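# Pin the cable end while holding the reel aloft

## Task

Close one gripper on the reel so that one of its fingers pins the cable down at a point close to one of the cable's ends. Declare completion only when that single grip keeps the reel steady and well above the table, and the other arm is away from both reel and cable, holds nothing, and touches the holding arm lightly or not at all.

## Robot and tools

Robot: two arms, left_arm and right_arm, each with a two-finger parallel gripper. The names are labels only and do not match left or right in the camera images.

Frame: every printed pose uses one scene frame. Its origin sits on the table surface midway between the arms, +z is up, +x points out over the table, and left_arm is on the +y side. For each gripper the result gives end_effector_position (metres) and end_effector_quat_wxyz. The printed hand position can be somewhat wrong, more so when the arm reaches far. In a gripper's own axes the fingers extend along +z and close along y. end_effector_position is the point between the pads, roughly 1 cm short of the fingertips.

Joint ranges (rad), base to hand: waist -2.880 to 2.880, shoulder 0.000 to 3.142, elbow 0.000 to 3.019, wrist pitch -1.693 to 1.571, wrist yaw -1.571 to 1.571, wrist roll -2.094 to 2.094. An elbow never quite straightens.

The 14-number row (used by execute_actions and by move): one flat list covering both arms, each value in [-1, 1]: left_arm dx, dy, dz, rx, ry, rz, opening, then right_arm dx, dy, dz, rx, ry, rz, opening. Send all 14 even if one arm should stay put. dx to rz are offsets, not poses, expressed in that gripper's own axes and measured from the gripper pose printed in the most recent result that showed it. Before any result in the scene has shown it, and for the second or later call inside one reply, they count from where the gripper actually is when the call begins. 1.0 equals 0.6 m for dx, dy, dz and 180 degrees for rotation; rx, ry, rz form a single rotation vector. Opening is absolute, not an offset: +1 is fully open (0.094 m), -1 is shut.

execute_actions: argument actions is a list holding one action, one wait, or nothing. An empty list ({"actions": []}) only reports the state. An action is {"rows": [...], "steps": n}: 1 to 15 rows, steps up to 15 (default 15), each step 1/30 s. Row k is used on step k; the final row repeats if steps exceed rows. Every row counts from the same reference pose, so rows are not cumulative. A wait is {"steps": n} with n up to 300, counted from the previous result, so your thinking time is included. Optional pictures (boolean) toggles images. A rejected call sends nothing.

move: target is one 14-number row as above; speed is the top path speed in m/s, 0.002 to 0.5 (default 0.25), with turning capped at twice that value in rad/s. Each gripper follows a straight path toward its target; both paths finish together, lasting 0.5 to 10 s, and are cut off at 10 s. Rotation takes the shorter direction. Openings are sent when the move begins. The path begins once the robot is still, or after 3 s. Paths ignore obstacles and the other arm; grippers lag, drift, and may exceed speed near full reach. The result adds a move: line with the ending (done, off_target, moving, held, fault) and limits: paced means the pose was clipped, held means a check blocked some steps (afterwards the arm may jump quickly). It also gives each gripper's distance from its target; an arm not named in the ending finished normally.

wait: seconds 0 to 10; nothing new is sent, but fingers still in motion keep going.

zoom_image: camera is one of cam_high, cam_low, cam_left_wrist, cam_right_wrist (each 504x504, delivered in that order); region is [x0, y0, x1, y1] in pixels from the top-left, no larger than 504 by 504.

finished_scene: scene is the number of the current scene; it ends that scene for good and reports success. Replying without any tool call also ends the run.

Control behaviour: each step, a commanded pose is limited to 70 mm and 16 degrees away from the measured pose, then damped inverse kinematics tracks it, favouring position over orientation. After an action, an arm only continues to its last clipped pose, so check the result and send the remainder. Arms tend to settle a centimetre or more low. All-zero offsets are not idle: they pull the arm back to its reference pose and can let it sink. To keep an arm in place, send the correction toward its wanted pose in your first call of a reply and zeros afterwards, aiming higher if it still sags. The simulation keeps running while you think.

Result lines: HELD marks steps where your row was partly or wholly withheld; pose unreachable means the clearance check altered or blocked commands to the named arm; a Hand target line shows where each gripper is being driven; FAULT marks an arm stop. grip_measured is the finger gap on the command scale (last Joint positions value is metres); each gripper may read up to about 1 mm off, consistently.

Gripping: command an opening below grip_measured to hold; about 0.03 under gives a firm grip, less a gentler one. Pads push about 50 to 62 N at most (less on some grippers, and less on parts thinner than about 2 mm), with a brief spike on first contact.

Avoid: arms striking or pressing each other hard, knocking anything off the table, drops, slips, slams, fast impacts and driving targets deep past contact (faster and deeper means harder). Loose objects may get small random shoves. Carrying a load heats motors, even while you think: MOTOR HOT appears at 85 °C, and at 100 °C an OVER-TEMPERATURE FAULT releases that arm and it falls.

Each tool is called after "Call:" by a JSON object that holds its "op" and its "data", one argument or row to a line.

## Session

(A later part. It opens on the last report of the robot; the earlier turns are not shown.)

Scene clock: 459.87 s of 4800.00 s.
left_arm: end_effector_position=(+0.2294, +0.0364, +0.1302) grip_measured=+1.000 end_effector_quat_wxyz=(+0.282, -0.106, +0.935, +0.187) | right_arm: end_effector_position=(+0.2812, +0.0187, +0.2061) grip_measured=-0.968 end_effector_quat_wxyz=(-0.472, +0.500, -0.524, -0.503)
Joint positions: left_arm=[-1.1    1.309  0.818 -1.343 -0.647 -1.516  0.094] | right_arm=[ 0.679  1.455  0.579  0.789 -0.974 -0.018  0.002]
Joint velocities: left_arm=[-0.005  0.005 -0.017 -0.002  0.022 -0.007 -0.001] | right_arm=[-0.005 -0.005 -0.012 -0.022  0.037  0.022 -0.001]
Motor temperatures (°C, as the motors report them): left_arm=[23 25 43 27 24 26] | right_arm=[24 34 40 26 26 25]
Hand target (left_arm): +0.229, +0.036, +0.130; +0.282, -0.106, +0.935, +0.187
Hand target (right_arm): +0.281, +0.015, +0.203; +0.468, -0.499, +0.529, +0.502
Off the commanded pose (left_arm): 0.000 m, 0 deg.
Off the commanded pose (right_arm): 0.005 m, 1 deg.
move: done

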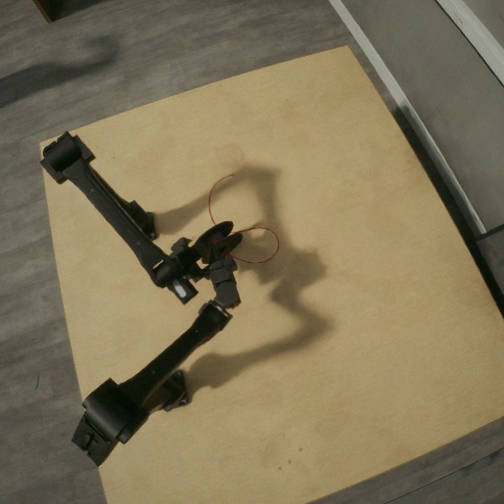

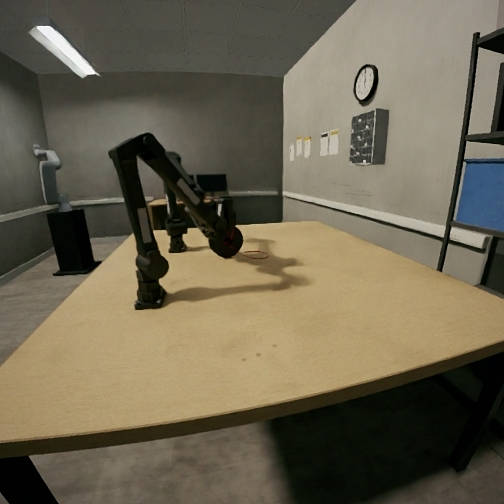

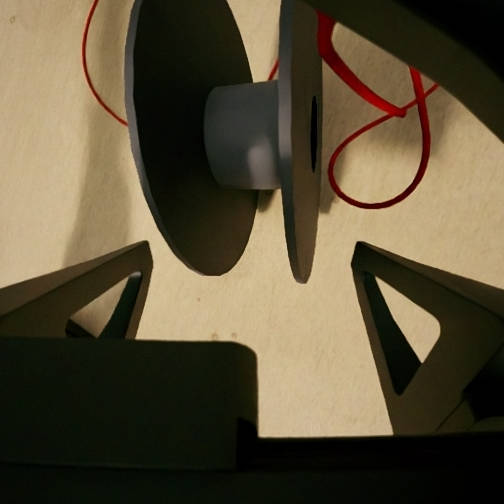

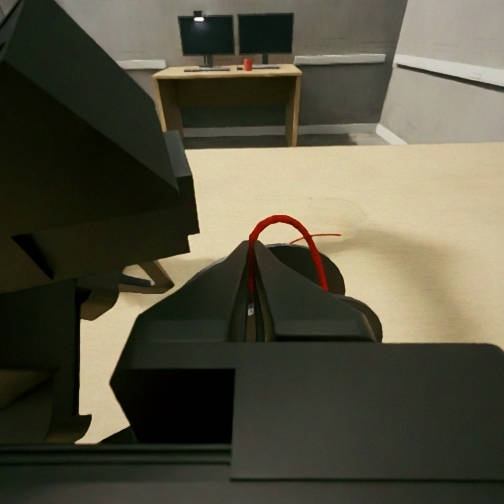

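Call:
{"op": "execute_actions", "data": {
  "actions": []
}}

Scene clock: 487.37 s of 4800.00 s.
left_arm: end_effector_position=(+0.2294, +0.0364, +0.1302) grip_measured=+1.000 end_effector_quat_wxyz=(+0.282, -0.106, +0.935, +0.187) | right_arm: end_effector_position=(+0.2812, +0.0187, +0.2061) grip_measured=-0.968 end_effector_quat_wxyz=(-0.472, +0.500, -0.524, -0.503)
Joint positions: left_arm=[-1.1    1.309  0.818 -1.343 -0.647 -1.516  0.094] | right_arm=[ 0.679  1.455  0.579  0.789 -0.974 -0.018  0.002]
Joint velocities: left_arm=[-0.005 -0.005 -0.007  0.017  0.022 -0.037 -0.   ] | right_arm=[-0.005  0.005 -0.002  0.007 -0.007  0.051  0.   ]
Motor temperatures (°C, as the motors report them): left_arm=[23 25 42 27 24 26] | right_arm=[24 34 38 26 25 25]
Hand target (left_arm): +0.229, +0.036, +0.130; +0.282, -0.106, +0.935, +0.187
Hand target (right_arm): +0.281, +0.015, +0.203; +0.468, -0.499, +0.529, +0.502
Off the commanded pose (left_arm): 0.000 m, 0 deg.
Off the commanded pose (right_arm): 0.005 m, 1 deg.
Steps of this call (steps 1 to 180: nothing new was sent; then 21.50 s passed at rest). Readings (end_effector_position):
1: left_arm (+0.2294, +0.0364, +0.1302) | right_arm (+0.2812, +0.0187, +0.2061)
2: left_arm (+0.2294, +0.0364, +0.1302) | right_arm (+0.2812, +0.0187, +0.2061)
4: left_arm (+0.2294, +0.0364, +0.1302) | right_arm (+0.2812, +0.0187, +0.2061)
8: left_arm (+0.2294, +0.0364, +0.1302) | right_arm (+0.2812, +0.0187, +0.2061)
180: the state above

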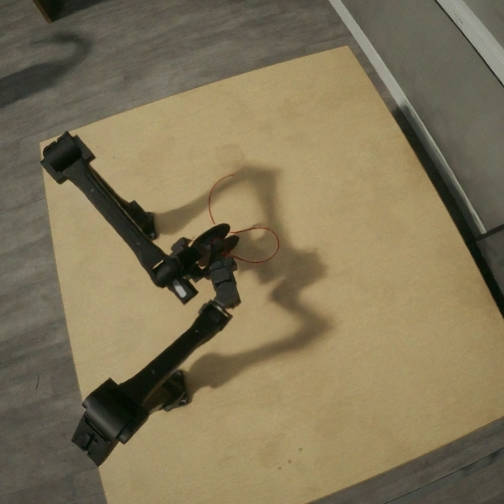

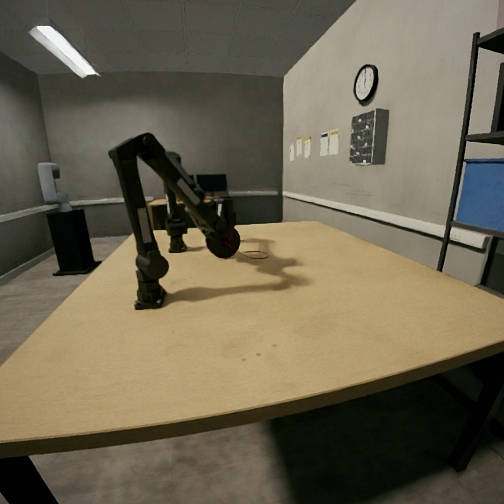

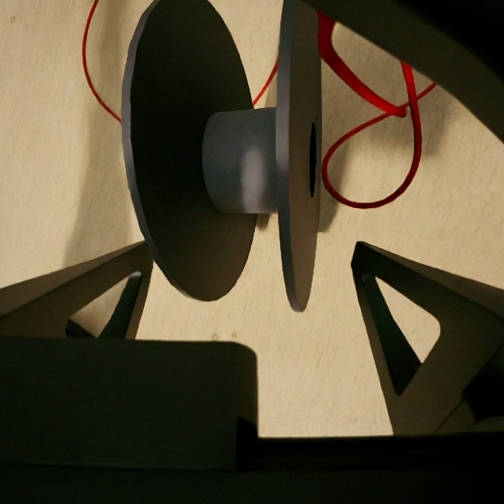

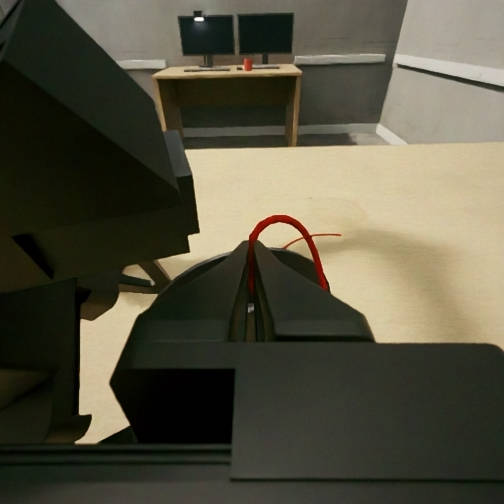

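Call:
{"op": "move", "data": {
  "target": [0,0,0,0,0,0,1, 0,0,-0.042,0,0,0,-1],
  "speed": 0.03
}}

Scene clock: 522.30 s of 4800.00 s.
left_arm: end_effector_position=(+0.2294, +0.0364, +0.1302) grip_measured=+1.000 end_effector_quat_wxyz=(+0.282, -0.106, +0.935, +0.187) | right_arm: end_effector_position=(+0.2825, -0.0026, +0.2081) grip_measured=-0.968 end_effector_quat_wxyz=(-0.473, +0.499, -0.522, -0.505)
Joint positions: left_arm=[-1.1    1.309  0.818 -1.343 -0.647 -1.516  0.094] | right_arm=[ 0.627  1.427  0.553  0.789 -1.028 -0.018  0.002]
Joint velocities: left_arm=[-0.005 -0.015 -0.007 -0.002 -0.007 -0.007 -0.001] | right_arm=[-0.015 -0.005  0.002  0.002 -0.022  0.022 -0.   ]
Motor temperatures (°C, as the motors report them): left_arm=[23 25 41 27 24 26] | right_arm=[24 33 37 26 25 25]
Hand target (left_arm): +0.229, +0.036, +0.130; +0.282, -0.106, +0.935, +0.187
Hand target (right_arm): +0.281, -0.006, +0.207; +0.473, -0.499, +0.523, +0.503
Off the commanded pose (left_arm): 0.000 m, 0 deg.
Off the commanded pose (right_arm): 0.004 m, 0 deg.
After step 180, 27.83 s passed at rest.
move: done

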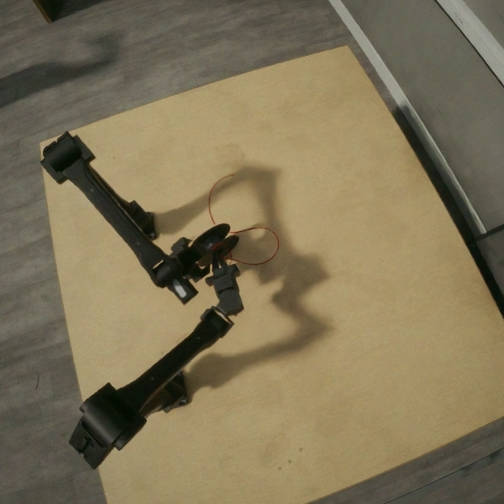

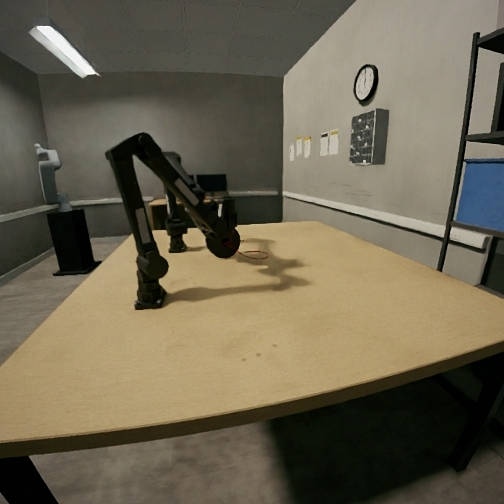

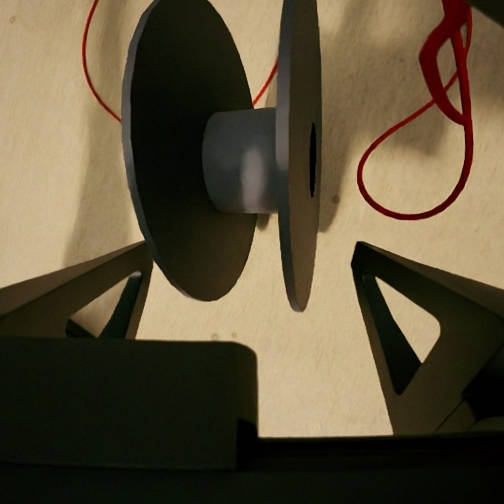

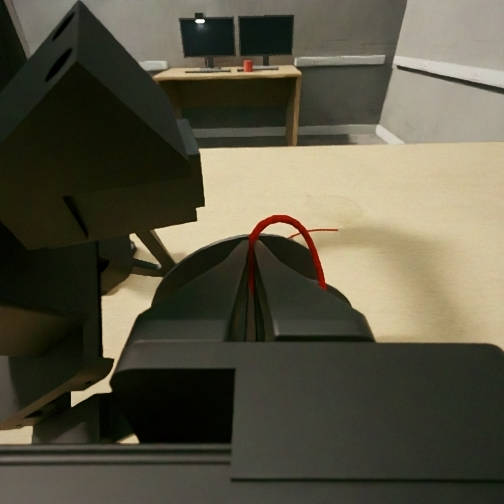

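Call:
{"op": "move", "data": {
  "target": [0,-0.025,0,0,0,0,1, 0,0,0.030,0,0,0,-1],
  "speed": 0.03
}}

Scene clock: 558.60 s of 4800.00 s.
left_arm: end_effector_position=(+0.2297, +0.0355, +0.1214) grip_measured=+1.000 end_effector_quat_wxyz=(+0.279, -0.101, +0.934, +0.200) | right_arm: end_effector_position=(+0.2767, +0.0082, +0.2039) grip_measured=-0.968 end_effector_quat_wxyz=(-0.470, +0.499, -0.526, -0.504)
Joint positions: left_arm=[-1.1    1.342  0.818 -1.338 -0.647 -1.516  0.094] | right_arm=[ 0.662  1.436  0.553  0.789 -0.991 -0.018  0.002]
Joint velocities: left_arm=[-0.005 -0.005 -0.032 -0.002  0.037 -0.022 -0.001] | right_arm=[-0.005 -0.015  0.007 -0.012  0.022  0.007  0.001]
Motor temperatures (°C, as the motors report them): left_arm=[23 25 41 27 24 26] | right_arm=[24 33 37 26 25 25]
Hand target (left_arm): +0.234, +0.023, +0.126; +0.282, -0.106, +0.935, +0.187
Hand target (right_arm): +0.282, +0.015, +0.207; +0.473, -0.500, +0.522, +0.504
Off the commanded pose (left_arm): 0.014 m, 2 deg.
Off the commanded pose (right_arm): 0.010 m, 1 deg.
After step 180, 29.40 s passed at rest.
move: off_target (left_arm)

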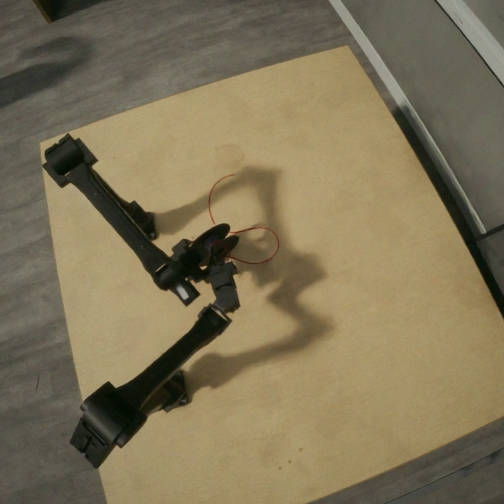

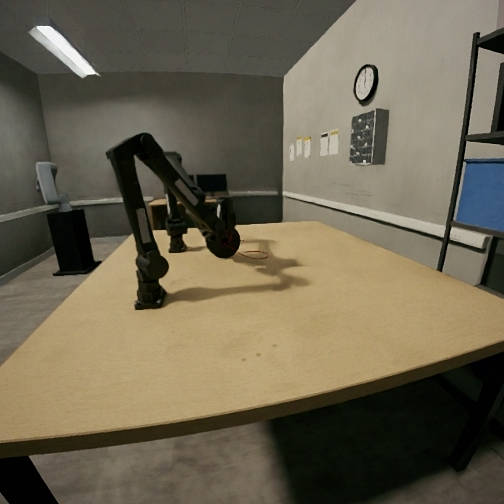

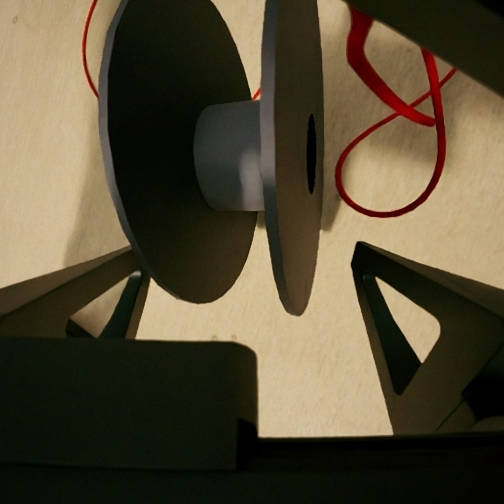

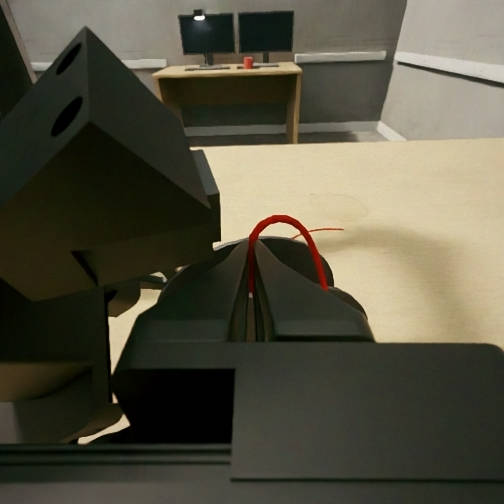

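Call:
{"op": "move", "data": {
  "target": [-0.03,0,0,0,0,0,1, 0.04,0,-0.015,0,0,0,-1],
  "speed": 0.03
}}

Scene clock: 591.93 s of 4800.00 s.
left_arm: end_effector_position=(+0.2387, +0.0432, +0.1224) grip_measured=+1.000 end_effector_quat_wxyz=(+0.273, -0.097, +0.933, +0.212) | right_arm: end_effector_position=(+0.2745, +0.0012, +0.1859) grip_measured=-0.968 end_effector_quat_wxyz=(-0.467, +0.499, -0.527, -0.505)
Joint positions: left_arm=[-1.062  1.341  0.818 -1.338 -0.654 -1.47   0.094] | right_arm=[ 0.648  1.477  0.525  0.851 -1.008 -0.018  0.002]
Joint velocities: left_arm=[-0.024 -0.005  0.002 -0.002  0.037  0.007  0.001] | right_arm=[-0.015 -0.005  0.002  0.017 -0.037 -0.007  0.   ]
Motor temperatures (°C, as the motors report them): left_arm=[23 25 44 27 24 26] | right_arm=[24 32 39 26 25 25]
Hand target (left_arm): +0.244, +0.037, +0.131; +0.278, -0.101, +0.934, +0.201
Hand target (right_arm): +0.275, -0.002, +0.181; +0.470, -0.499, +0.526, +0.504
Off the commanded pose (left_arm): 0.013 m, 2 deg.
Off the commanded pose (right_arm): 0.006 m, 0 deg.
After step 180, 26.20 s passed at rest.
move: off_target (left_arm)

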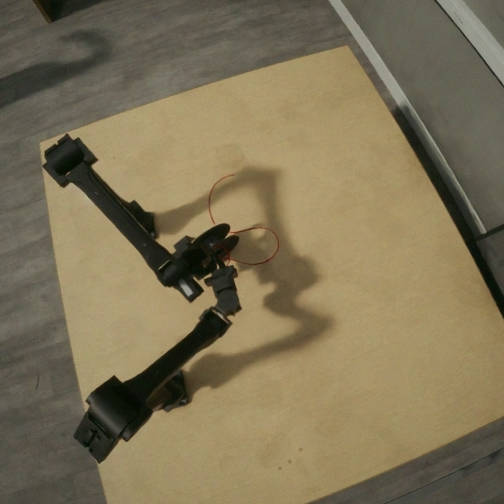

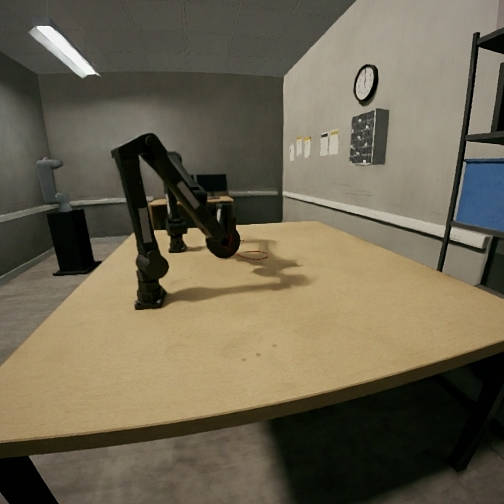

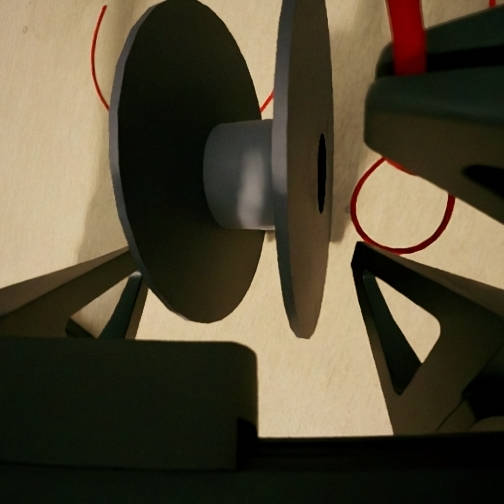

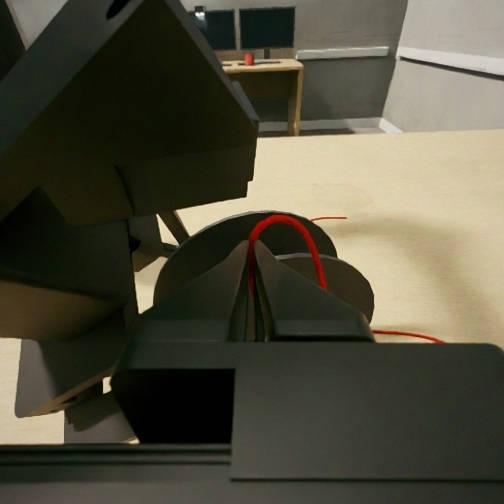

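Call:
{"op": "move", "data": {
  "target": [-0.06,-0.02,0.035,0,0,0,1, 0,0,0,0,0,0,-1],
  "speed": 0.03
}}

Scene clock: 604.67 s of 4800.00 s.
left_arm: end_effector_position=(+0.2596, +0.0413, +0.1191) grip_measured=+1.000 end_effector_quat_wxyz=(+0.275, -0.070, +0.936, +0.209) | right_arm: end_effector_position=(+0.2849, -0.0021, +0.1863) grip_measured=-0.968 end_effector_quat_wxyz=(-0.474, +0.486, -0.539, -0.498)
Joint positions: left_arm=[-1.008  1.347  0.818 -1.26  -0.677 -1.336  0.094] | right_arm=[ 0.635  1.479  0.529  0.851 -0.982 -0.006  0.002]
Joint velocities: left_arm=[ 0.005 -0.005 -0.017 -0.017 -0.007  0.066  0.   ] | right_arm=[ 0.005 -0.024 -0.007 -0.012  0.037 -0.066  0.001]
Motor temperatures (°C, as the motors report them): left_arm=[23 25 44 27 25 26] | right_arm=[24 32 38 26 25 25]
Hand target (left_arm): +0.280, +0.045, +0.122; +0.273, -0.097, +0.933, +0.212
Hand target (right_arm): +0.275, +0.001, +0.186; +0.467, -0.499, +0.527, +0.505
Off the commanded pose (left_arm): 0.023 m, 3 deg.
Off the commanded pose (right_arm): 0.011 m, 2 deg.
After step 180, 5.07 s passed at rest.
move: off_target (left_arm, right_arm)

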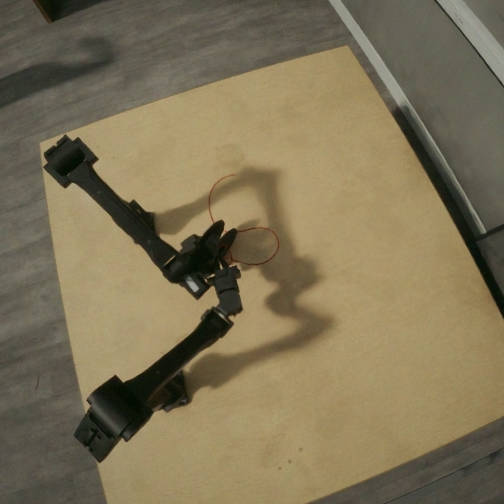

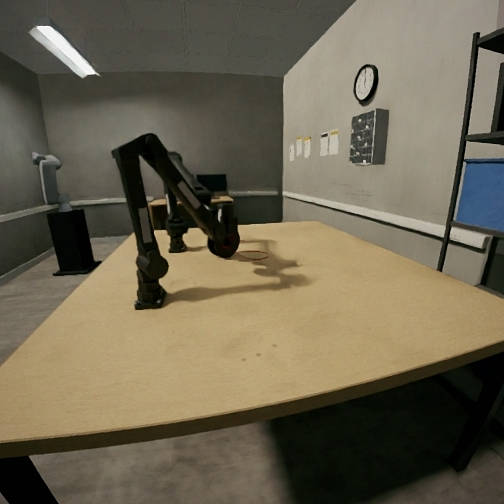

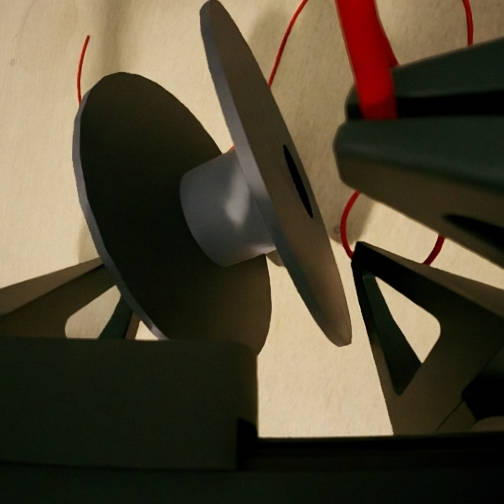

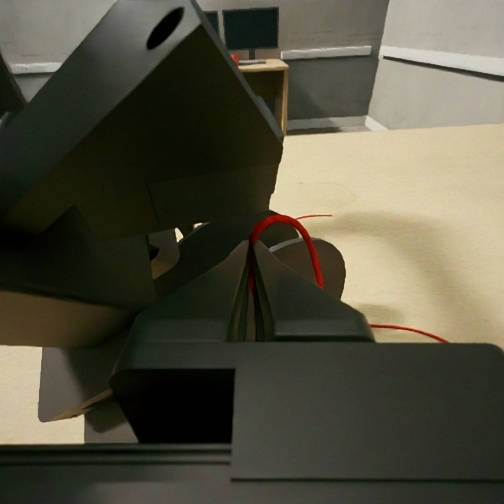

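Call:
{"op": "move", "data": {
  "target": [0,0,0,0,0,0,1, -0.06,0,-0.05,0,0,0,-1],
  "speed": 0.05
}}

Call:
{"op": "execute_actions", "data": {
  "actions": [
    {"rows": [[0,0,0,0,0,0,-1, 0,0,0,0,0,0,-1]], "steps": 15}
  ]
}}

Scene clock: 668.17 s of 4800.00 s.
left_arm: end_effector_position=(+0.2576, +0.0391, +0.1198) grip_measured=+1.000 end_effector_quat_wxyz=(+0.276, -0.064, +0.936, +0.207) | right_arm: end_effector_position=(+0.2881, -0.0301, +0.2216) grip_measured=-0.968 end_effector_quat_wxyz=(-0.478, +0.483, -0.539, -0.498)
Joint positions: left_arm=[-1.018  1.345  0.818 -1.26  -0.677 -1.332  0.094] | right_arm=[ 0.561  1.342  0.529  0.718 -1.049 -0.009  0.002]
Joint velocities: left_arm=[ 0.005  0.005  0.002 -0.002 -0.022  0.007  0.   ] | right_arm=[-0.015 -0.005  0.017 -0.002 -0.081  0.037  0.   ]
Motor temperatures (°C, as the motors report them): left_arm=[23 25 45 27 25 26] | right_arm=[24 32 37 26 27 25]
Hand target (left_arm): +0.260, +0.041, +0.119; +0.275, -0.069, +0.936, +0.209
Hand target (right_arm): +0.286, -0.030, +0.223; +0.474, -0.485, +0.539, +0.499
Off the commanded pose (left_arm): 0.003 m, 1 deg.
Off the commanded pose (right_arm): 0.002 m, 1 deg.
After step 180, 56.17 s passed at rest.
move: done

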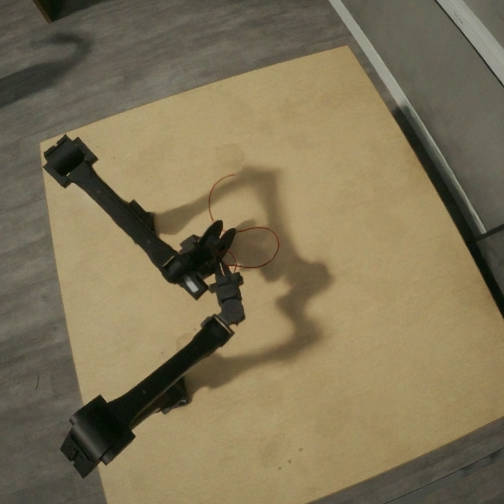

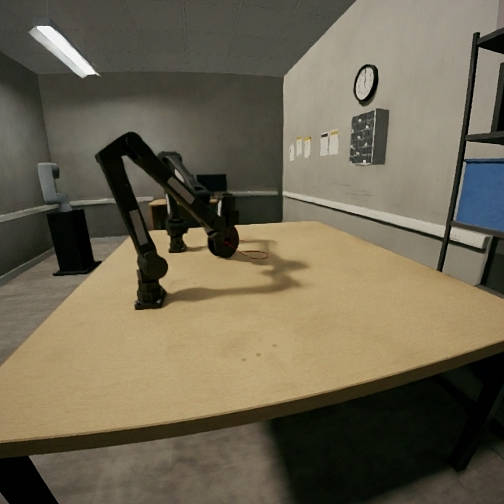

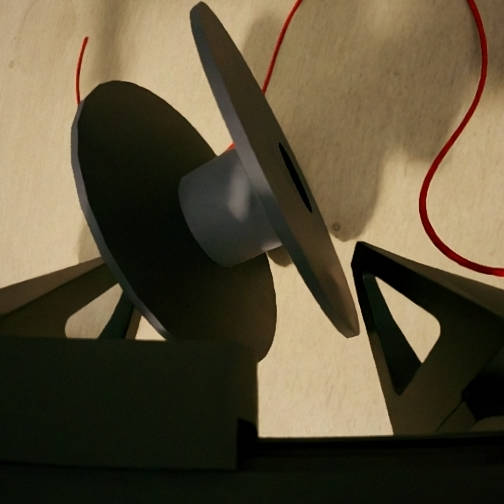

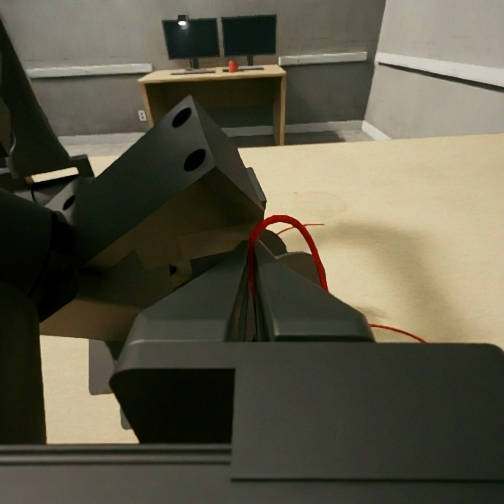

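Scene clock: 668.67 s of 4800.00 s.
left_arm: end_effector_position=(+0.2568, +0.0395, +0.1185) grip_measured=+0.225 end_effector_quat_wxyz=(+0.273, -0.065, +0.937, +0.207) | right_arm: end_effector_position=(+0.2886, -0.0307, +0.2216) grip_measured=-0.968 end_effector_quat_wxyz=(-0.478, +0.483, -0.539, -0.497)
Joint positions: left_arm=[-1.017  1.346  0.817 -1.26  -0.67  -1.333  0.058] | right_arm=[ 0.559  1.342  0.529  0.718 -1.049 -0.009  0.002]
Joint velocities: left_arm=[ 0.005  0.005  0.002 -0.002  0.037 -0.066 -0.001] | right_arm=[ 0.005  0.015 -0.002 -0.007 -0.051 -0.007  0.   ]
Motor temperatures (°C, as the motors report them): left_arm=[23 25 45 27 25 26] | right_arm=[24 32 37 26 27 25]
Hand target (left_arm): +0.258, +0.039, +0.120; +0.276, -0.064, +0.936, +0.207
Hand target (right_arm): +0.288, -0.030, +0.222; +0.478, -0.483, +0.539, +0.498
Off the commanded pose (left_arm): 0.002 m, 0 deg.
Off the commanded pose (right_arm): 0.001 m, 0 deg.
Steps of this call (steps 1 to 15: all 15 steps of this action). Readings (end_effector_position):
1: left_arm (+0.2576, +0.0392, +0.1198) | right_arm (+0.2881, -0.0301, +0.2216)
2: left_arm (+0.2575, +0.0392, +0.1197) | right_arm (+0.2881, -0.0301, +0.2216)
4: left_arm (+0.2577, +0.0394, +0.1196) | right_arm (+0.2886, -0.0307, +0.2216)
8: left_arm (+0.2568, +0.0395, +0.1185) | right_arm (+0.2886, -0.0307, +0.2216)
15: the state above

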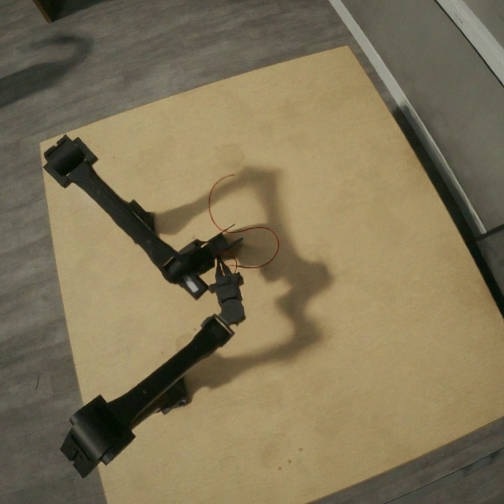

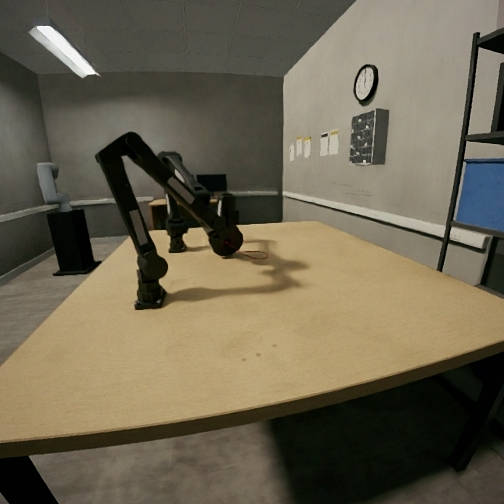

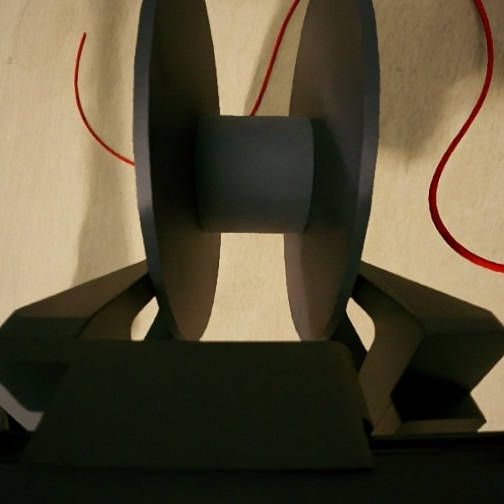

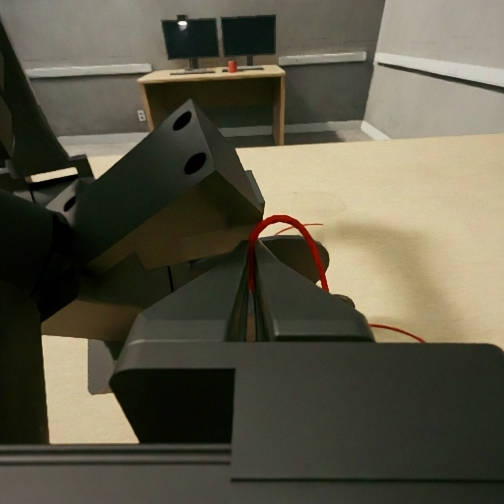

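Call:
{"op": "move", "data": {
  "target": [0,0,0,0,-0.14,0,-1, 0,0,0,0,0,0,-1],
  "speed": 0.08
}}

Scene clock: 700.97 s of 4800.00 s.
left_arm: end_effector_position=(+0.2571, +0.0408, +0.1177) grip_measured=+0.225 end_effector_quat_wxyz=(+0.461, -0.018, +0.860, +0.218) | right_arm: end_effector_position=(+0.2886, -0.0307, +0.2216) grip_measured=-0.968 end_effector_quat_wxyz=(-0.478, +0.483, -0.539, -0.497)
Joint positions: left_arm=[-1.165  1.386  0.692 -1.159 -1.048 -1.472  0.058] | right_arm=[ 0.559  1.342  0.529  0.718 -1.049 -0.009  0.002]
Joint velocities: left_arm=[-0.005 -0.005 -0.002  0.007 -0.066 -0.051  0.001] | right_arm=[-0.005 -0.005  0.012  0.012  0.022  0.007 -0.001]
Motor temperatures (°C, as the motors report them): left_arm=[23 26 42 27 26 26] | right_arm=[24 32 37 26 26 25]
Hand target (left_arm): +0.257, +0.039, +0.119; +0.472, -0.018, +0.855, +0.214
Hand target (right_arm): +0.289, -0.031, +0.222; +0.478, -0.483, +0.539, +0.497
Off the commanded pose (left_arm): 0.002 m, 1 deg.
Off the commanded pose (right_arm): 0.000 m, 0 deg.
After step 180, 23.30 s passed at rest.
move: done

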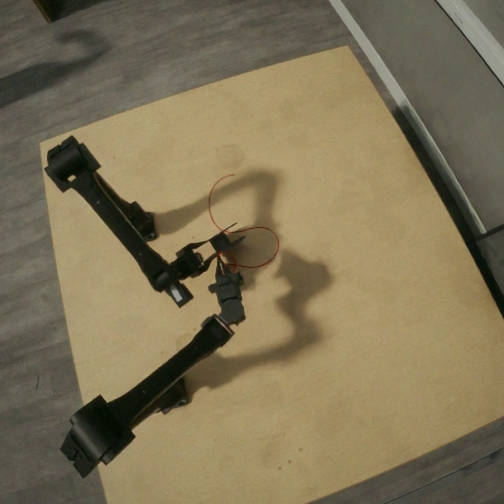

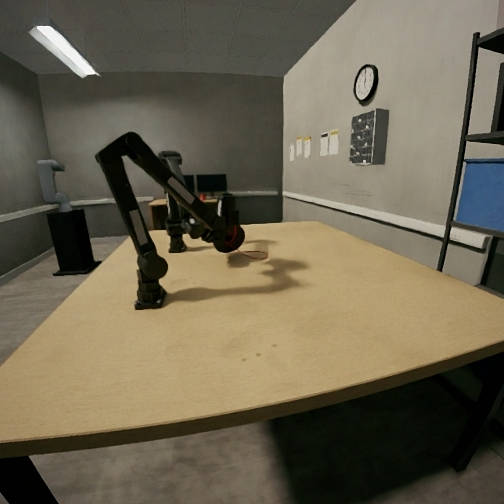

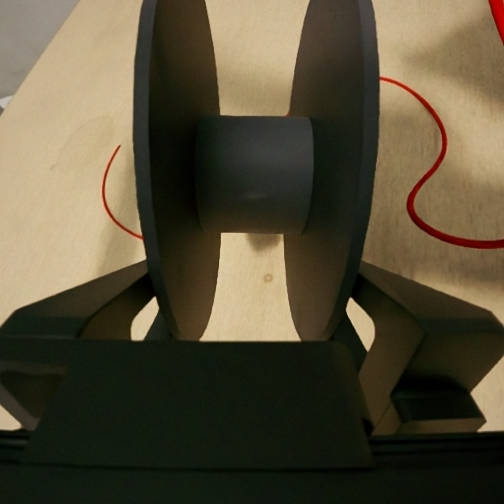

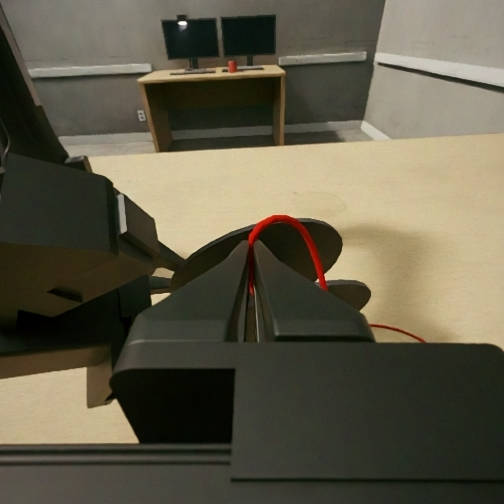

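Call:
{"op": "zoom_image", "data": {
  "camera": "cam_low",
  "region": [170, 190, 290, 280]
}}

Call:
{"op": "zoom_image", "data": {
  "camera": "cam_high",
  "region": [150, 190, 300, 320]
}}

Region (170, 190, 290, 280) of cam_low's 504x504 image, scaled by 4.200, with more detail than that image has; it fills the top 378 rows of this view, and the rest is white.

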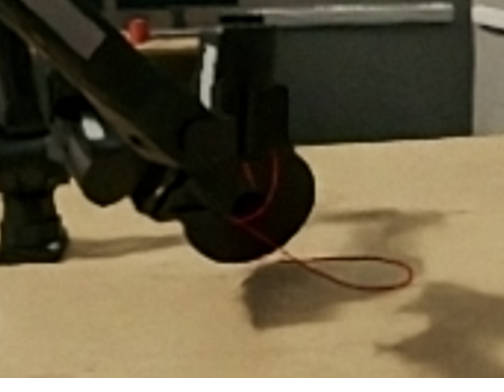

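Region (150, 190, 300, 320) of cam_high's 504x504 image, scaled by 3.360, with more detail than that image has; it fills the top 437 rows of this view, and the rest is white.

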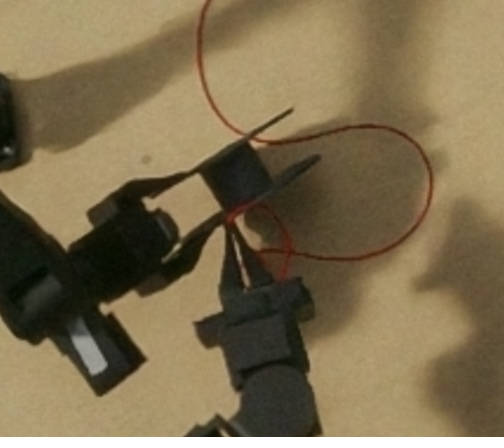

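Call:
{"op": "move", "data": {
  "target": [0.027,-0.012,0.016,0,0,0,-1, 0,0,0,0,0,0,-1],
  "speed": 0.03
}}

Call:
{"op": "execute_actions", "data": {
  "actions": [
    {"rows": [[0,0,0,0,0,0,1, 0,0,0,0,0,0,-1]], "steps": 15}
  ]
}}

Scene clock: 746.23 s of 4800.00 s.
left_arm: end_effector_position=(+0.2563, +0.0406, +0.0978) grip_measured=+0.225 end_effector_quat_wxyz=(+0.457, -0.019, +0.862, +0.218) | right_arm: end_effector_position=(+0.2886, -0.0307, +0.2216) grip_measured=-0.968 end_effector_quat_wxyz=(-0.478, +0.483, -0.539, -0.497)
Joint positions: left_arm=[-1.165  1.43   0.673 -1.098 -1.037 -1.474  0.058] | right_arm=[ 0.559  1.342  0.529  0.718 -1.049 -0.009  0.002]
Joint velocities: left_arm=[ 0.005 -0.005  0.007 -0.007 -0.037  0.007  0.   ] | right_arm=[-0.005 -0.005  0.012 -0.012 -0.037  0.007 -0.001]
Motor temperatures (°C, as the motors report them): left_arm=[23 26 41 27 28 26] | right_arm=[24 31 38 26 26 25]
Hand target (left_arm): +0.257, +0.041, +0.098; +0.461, -0.018, +0.860, +0.218
Hand target (right_arm): +0.289, -0.031, +0.222; +0.478, -0.483, +0.539, +0.497
Off the commanded pose (left_arm): 0.001 m, 1 deg.
Off the commanded pose (right_arm): 0.000 m, 0 deg.
After step 180, 38.33 s passed at rest.
move: done

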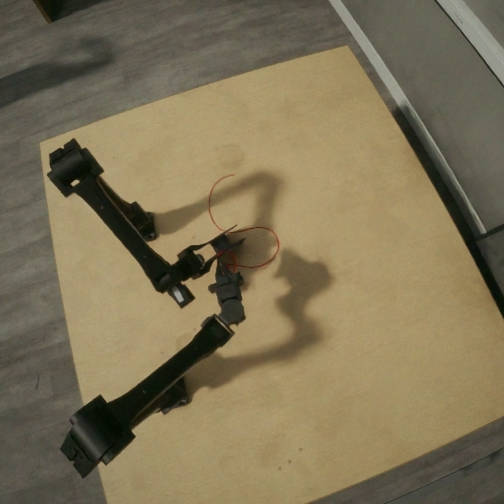

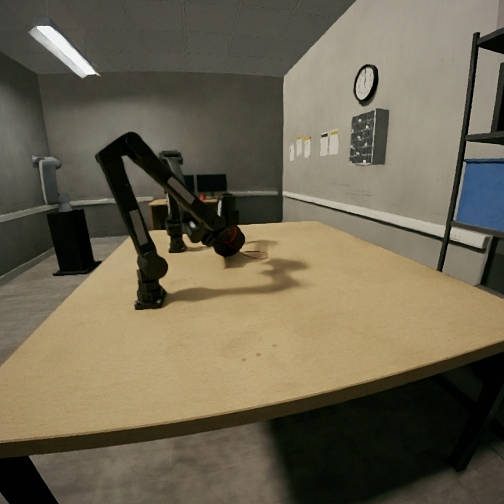

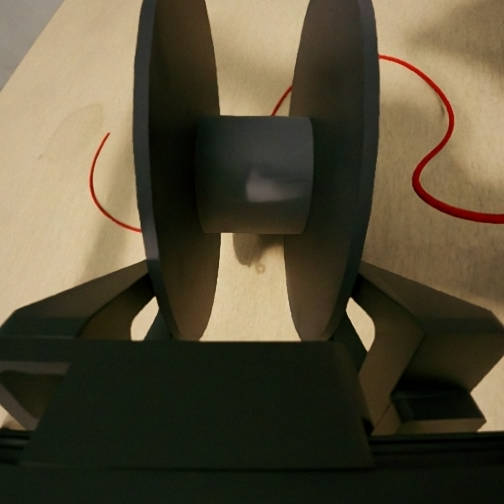

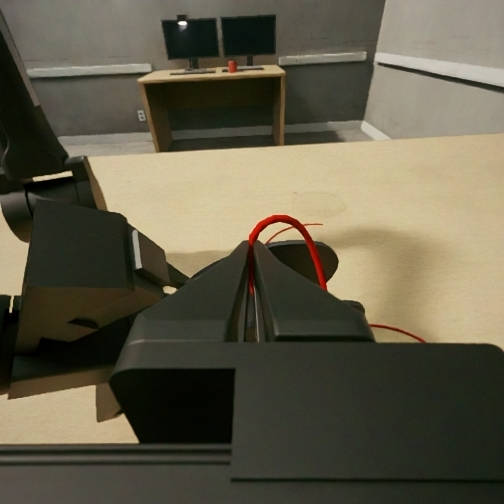

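Scene clock: 746.73 s of 4800.00 s.
left_arm: end_effector_position=(+0.2561, +0.0406, +0.0976) grip_measured=+1.000 end_effector_quat_wxyz=(+0.456, -0.019, +0.863, +0.218) | right_arm: end_effector_position=(+0.2886, -0.0307, +0.2216) grip_measured=-0.968 end_effector_quat_wxyz=(-0.478, +0.483, -0.539, -0.497)
Joint positions: left_arm=[-1.165  1.43   0.673 -1.098 -1.036 -1.474  0.094] | right_arm=[ 0.559  1.342  0.529  0.718 -1.049 -0.009  0.002]
Joint velocities: left_arm=[-0.005 -0.005  0.002 -0.002  0.007  0.022  0.   ] | right_arm=[-0.005  0.005  0.002 -0.007 -0.037 -0.022 -0.001]
Motor temperatures (°C, as the motors report them): left_arm=[23 26 41 27 28 26] | right_arm=[24 31 38 26 26 25]
Hand target (left_arm): +0.256, +0.041, +0.098; +0.456, -0.019, +0.862, +0.218
Hand target (right_arm): +0.289, -0.031, +0.222; +0.478, -0.483, +0.539, +0.497
Off the commanded pose (left_arm): 0.000 m, 0 deg.
Off the commanded pose (right_arm): 0.000 m, 0 deg.
Steps of this call (steps 1 to 15: all 15 steps of this action). Readings (end_effector_position):
1: left_arm (+0.2562, +0.0406, +0.0977) | right_arm (+0.2886, -0.0307, +0.2216)
2: left_arm (+0.2562, +0.0406, +0.0977) | right_arm (+0.2886, -0.0307, +0.2216)
4: left_arm (+0.2562, +0.0406, +0.0977) | right_arm (+0.2886, -0.0307, +0.2216)
8: left_arm (+0.2562, +0.0406, +0.0977) | right_arm (+0.2886, -0.0307, +0.2216)
15: the state above

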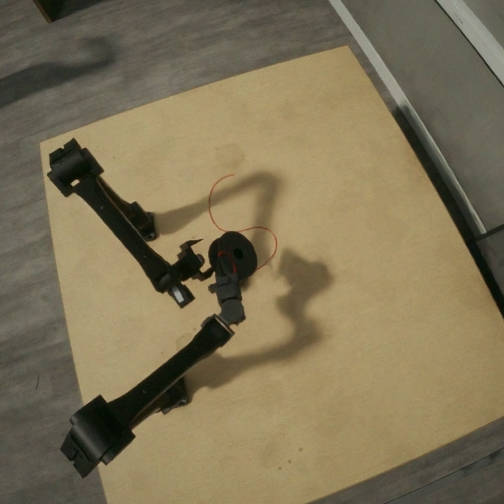

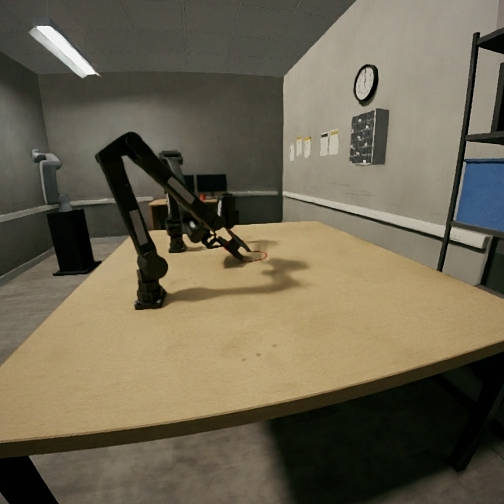

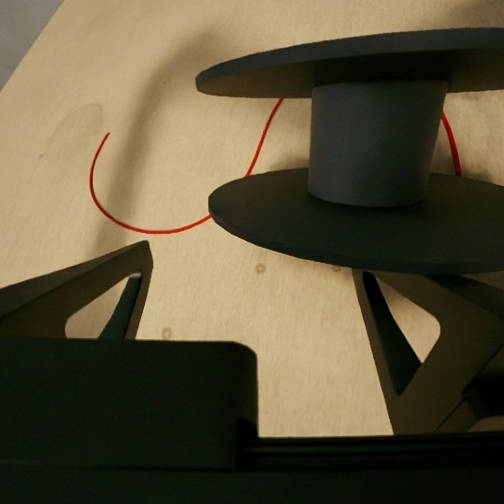

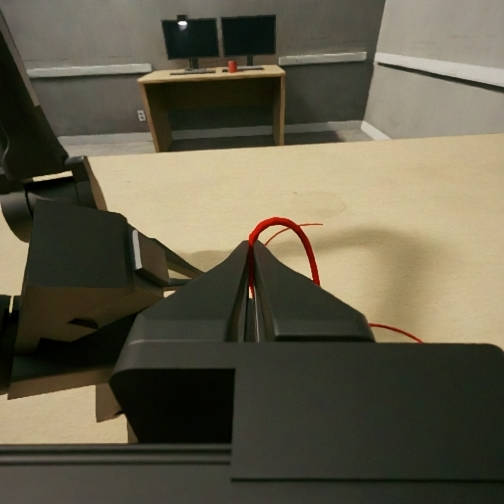

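Call:
{"op": "move", "data": {
  "target": [-0.03,0,-0.14,0,0,0,1, 0,0,0,0,0,0,-1],
  "speed": 0.06
}}

Scene clock: 771.87 s of 4800.00 s.
left_arm: end_effector_position=(+0.2028, +0.0195, +0.1469) grip_measured=+1.000 end_effector_quat_wxyz=(+0.457, -0.011, +0.859, +0.229) | right_arm: end_effector_position=(+0.2886, -0.0307, +0.2216) grip_measured=-0.968 end_effector_quat_wxyz=(-0.478, +0.483, -0.539, -0.497)
Joint positions: left_arm=[-1.357  1.43   0.802 -1.526 -0.962 -1.795  0.094] | right_arm=[ 0.559  1.342  0.529  0.718 -1.049 -0.009  0.002]
Joint velocities: left_arm=[-0.005  0.005  0.002  0.002  0.022 -0.022  0.   ] | right_arm=[-0.005  0.005  0.007 -0.017  0.007 -0.007  0.   ]
Motor temperatures (°C, as the motors report them): left_arm=[23 26 41 27 27 26] | right_arm=[24 31 38 26 26 25]
Hand target (left_arm): +0.202, +0.005, +0.154; +0.457, -0.018, +0.862, +0.218
Hand target (right_arm): +0.289, -0.031, +0.222; +0.478, -0.483, +0.539, +0.497
Off the commanded pose (left_arm): 0.016 m, 2 deg.
Off the commanded pose (right_arm): 0.000 m, 0 deg.
After step 260, 14.67 s passed at rest.
move: off_target (left_arm)

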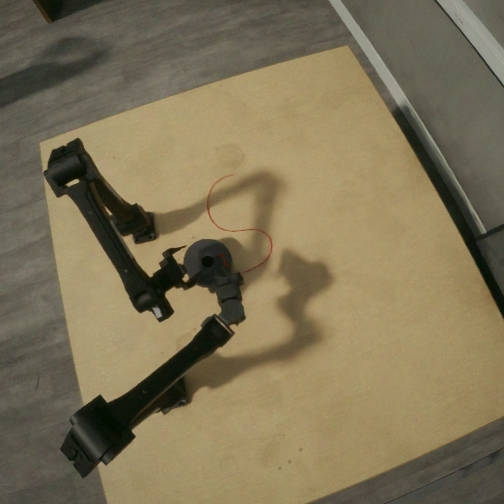

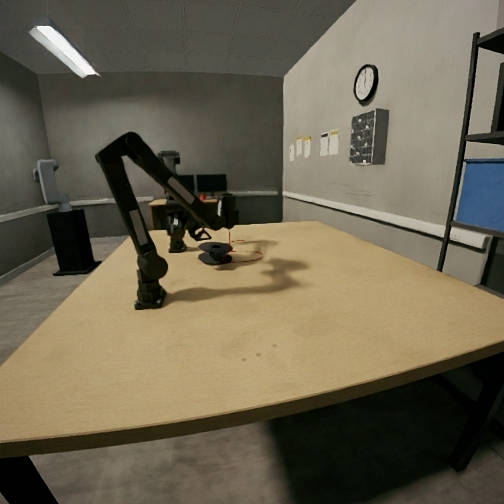

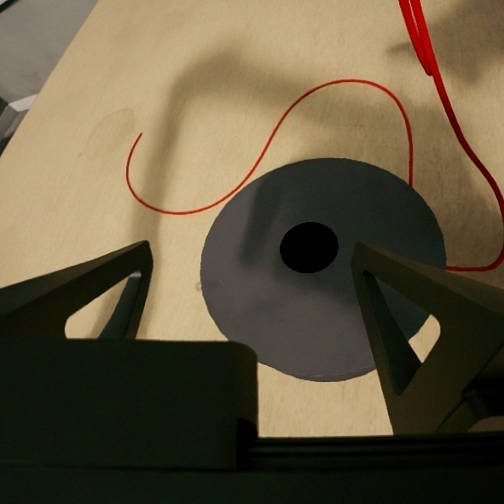

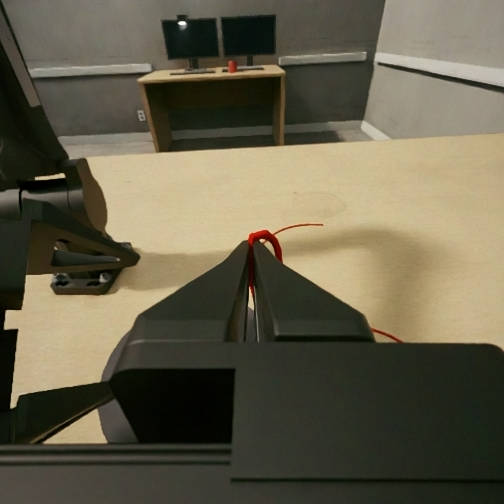

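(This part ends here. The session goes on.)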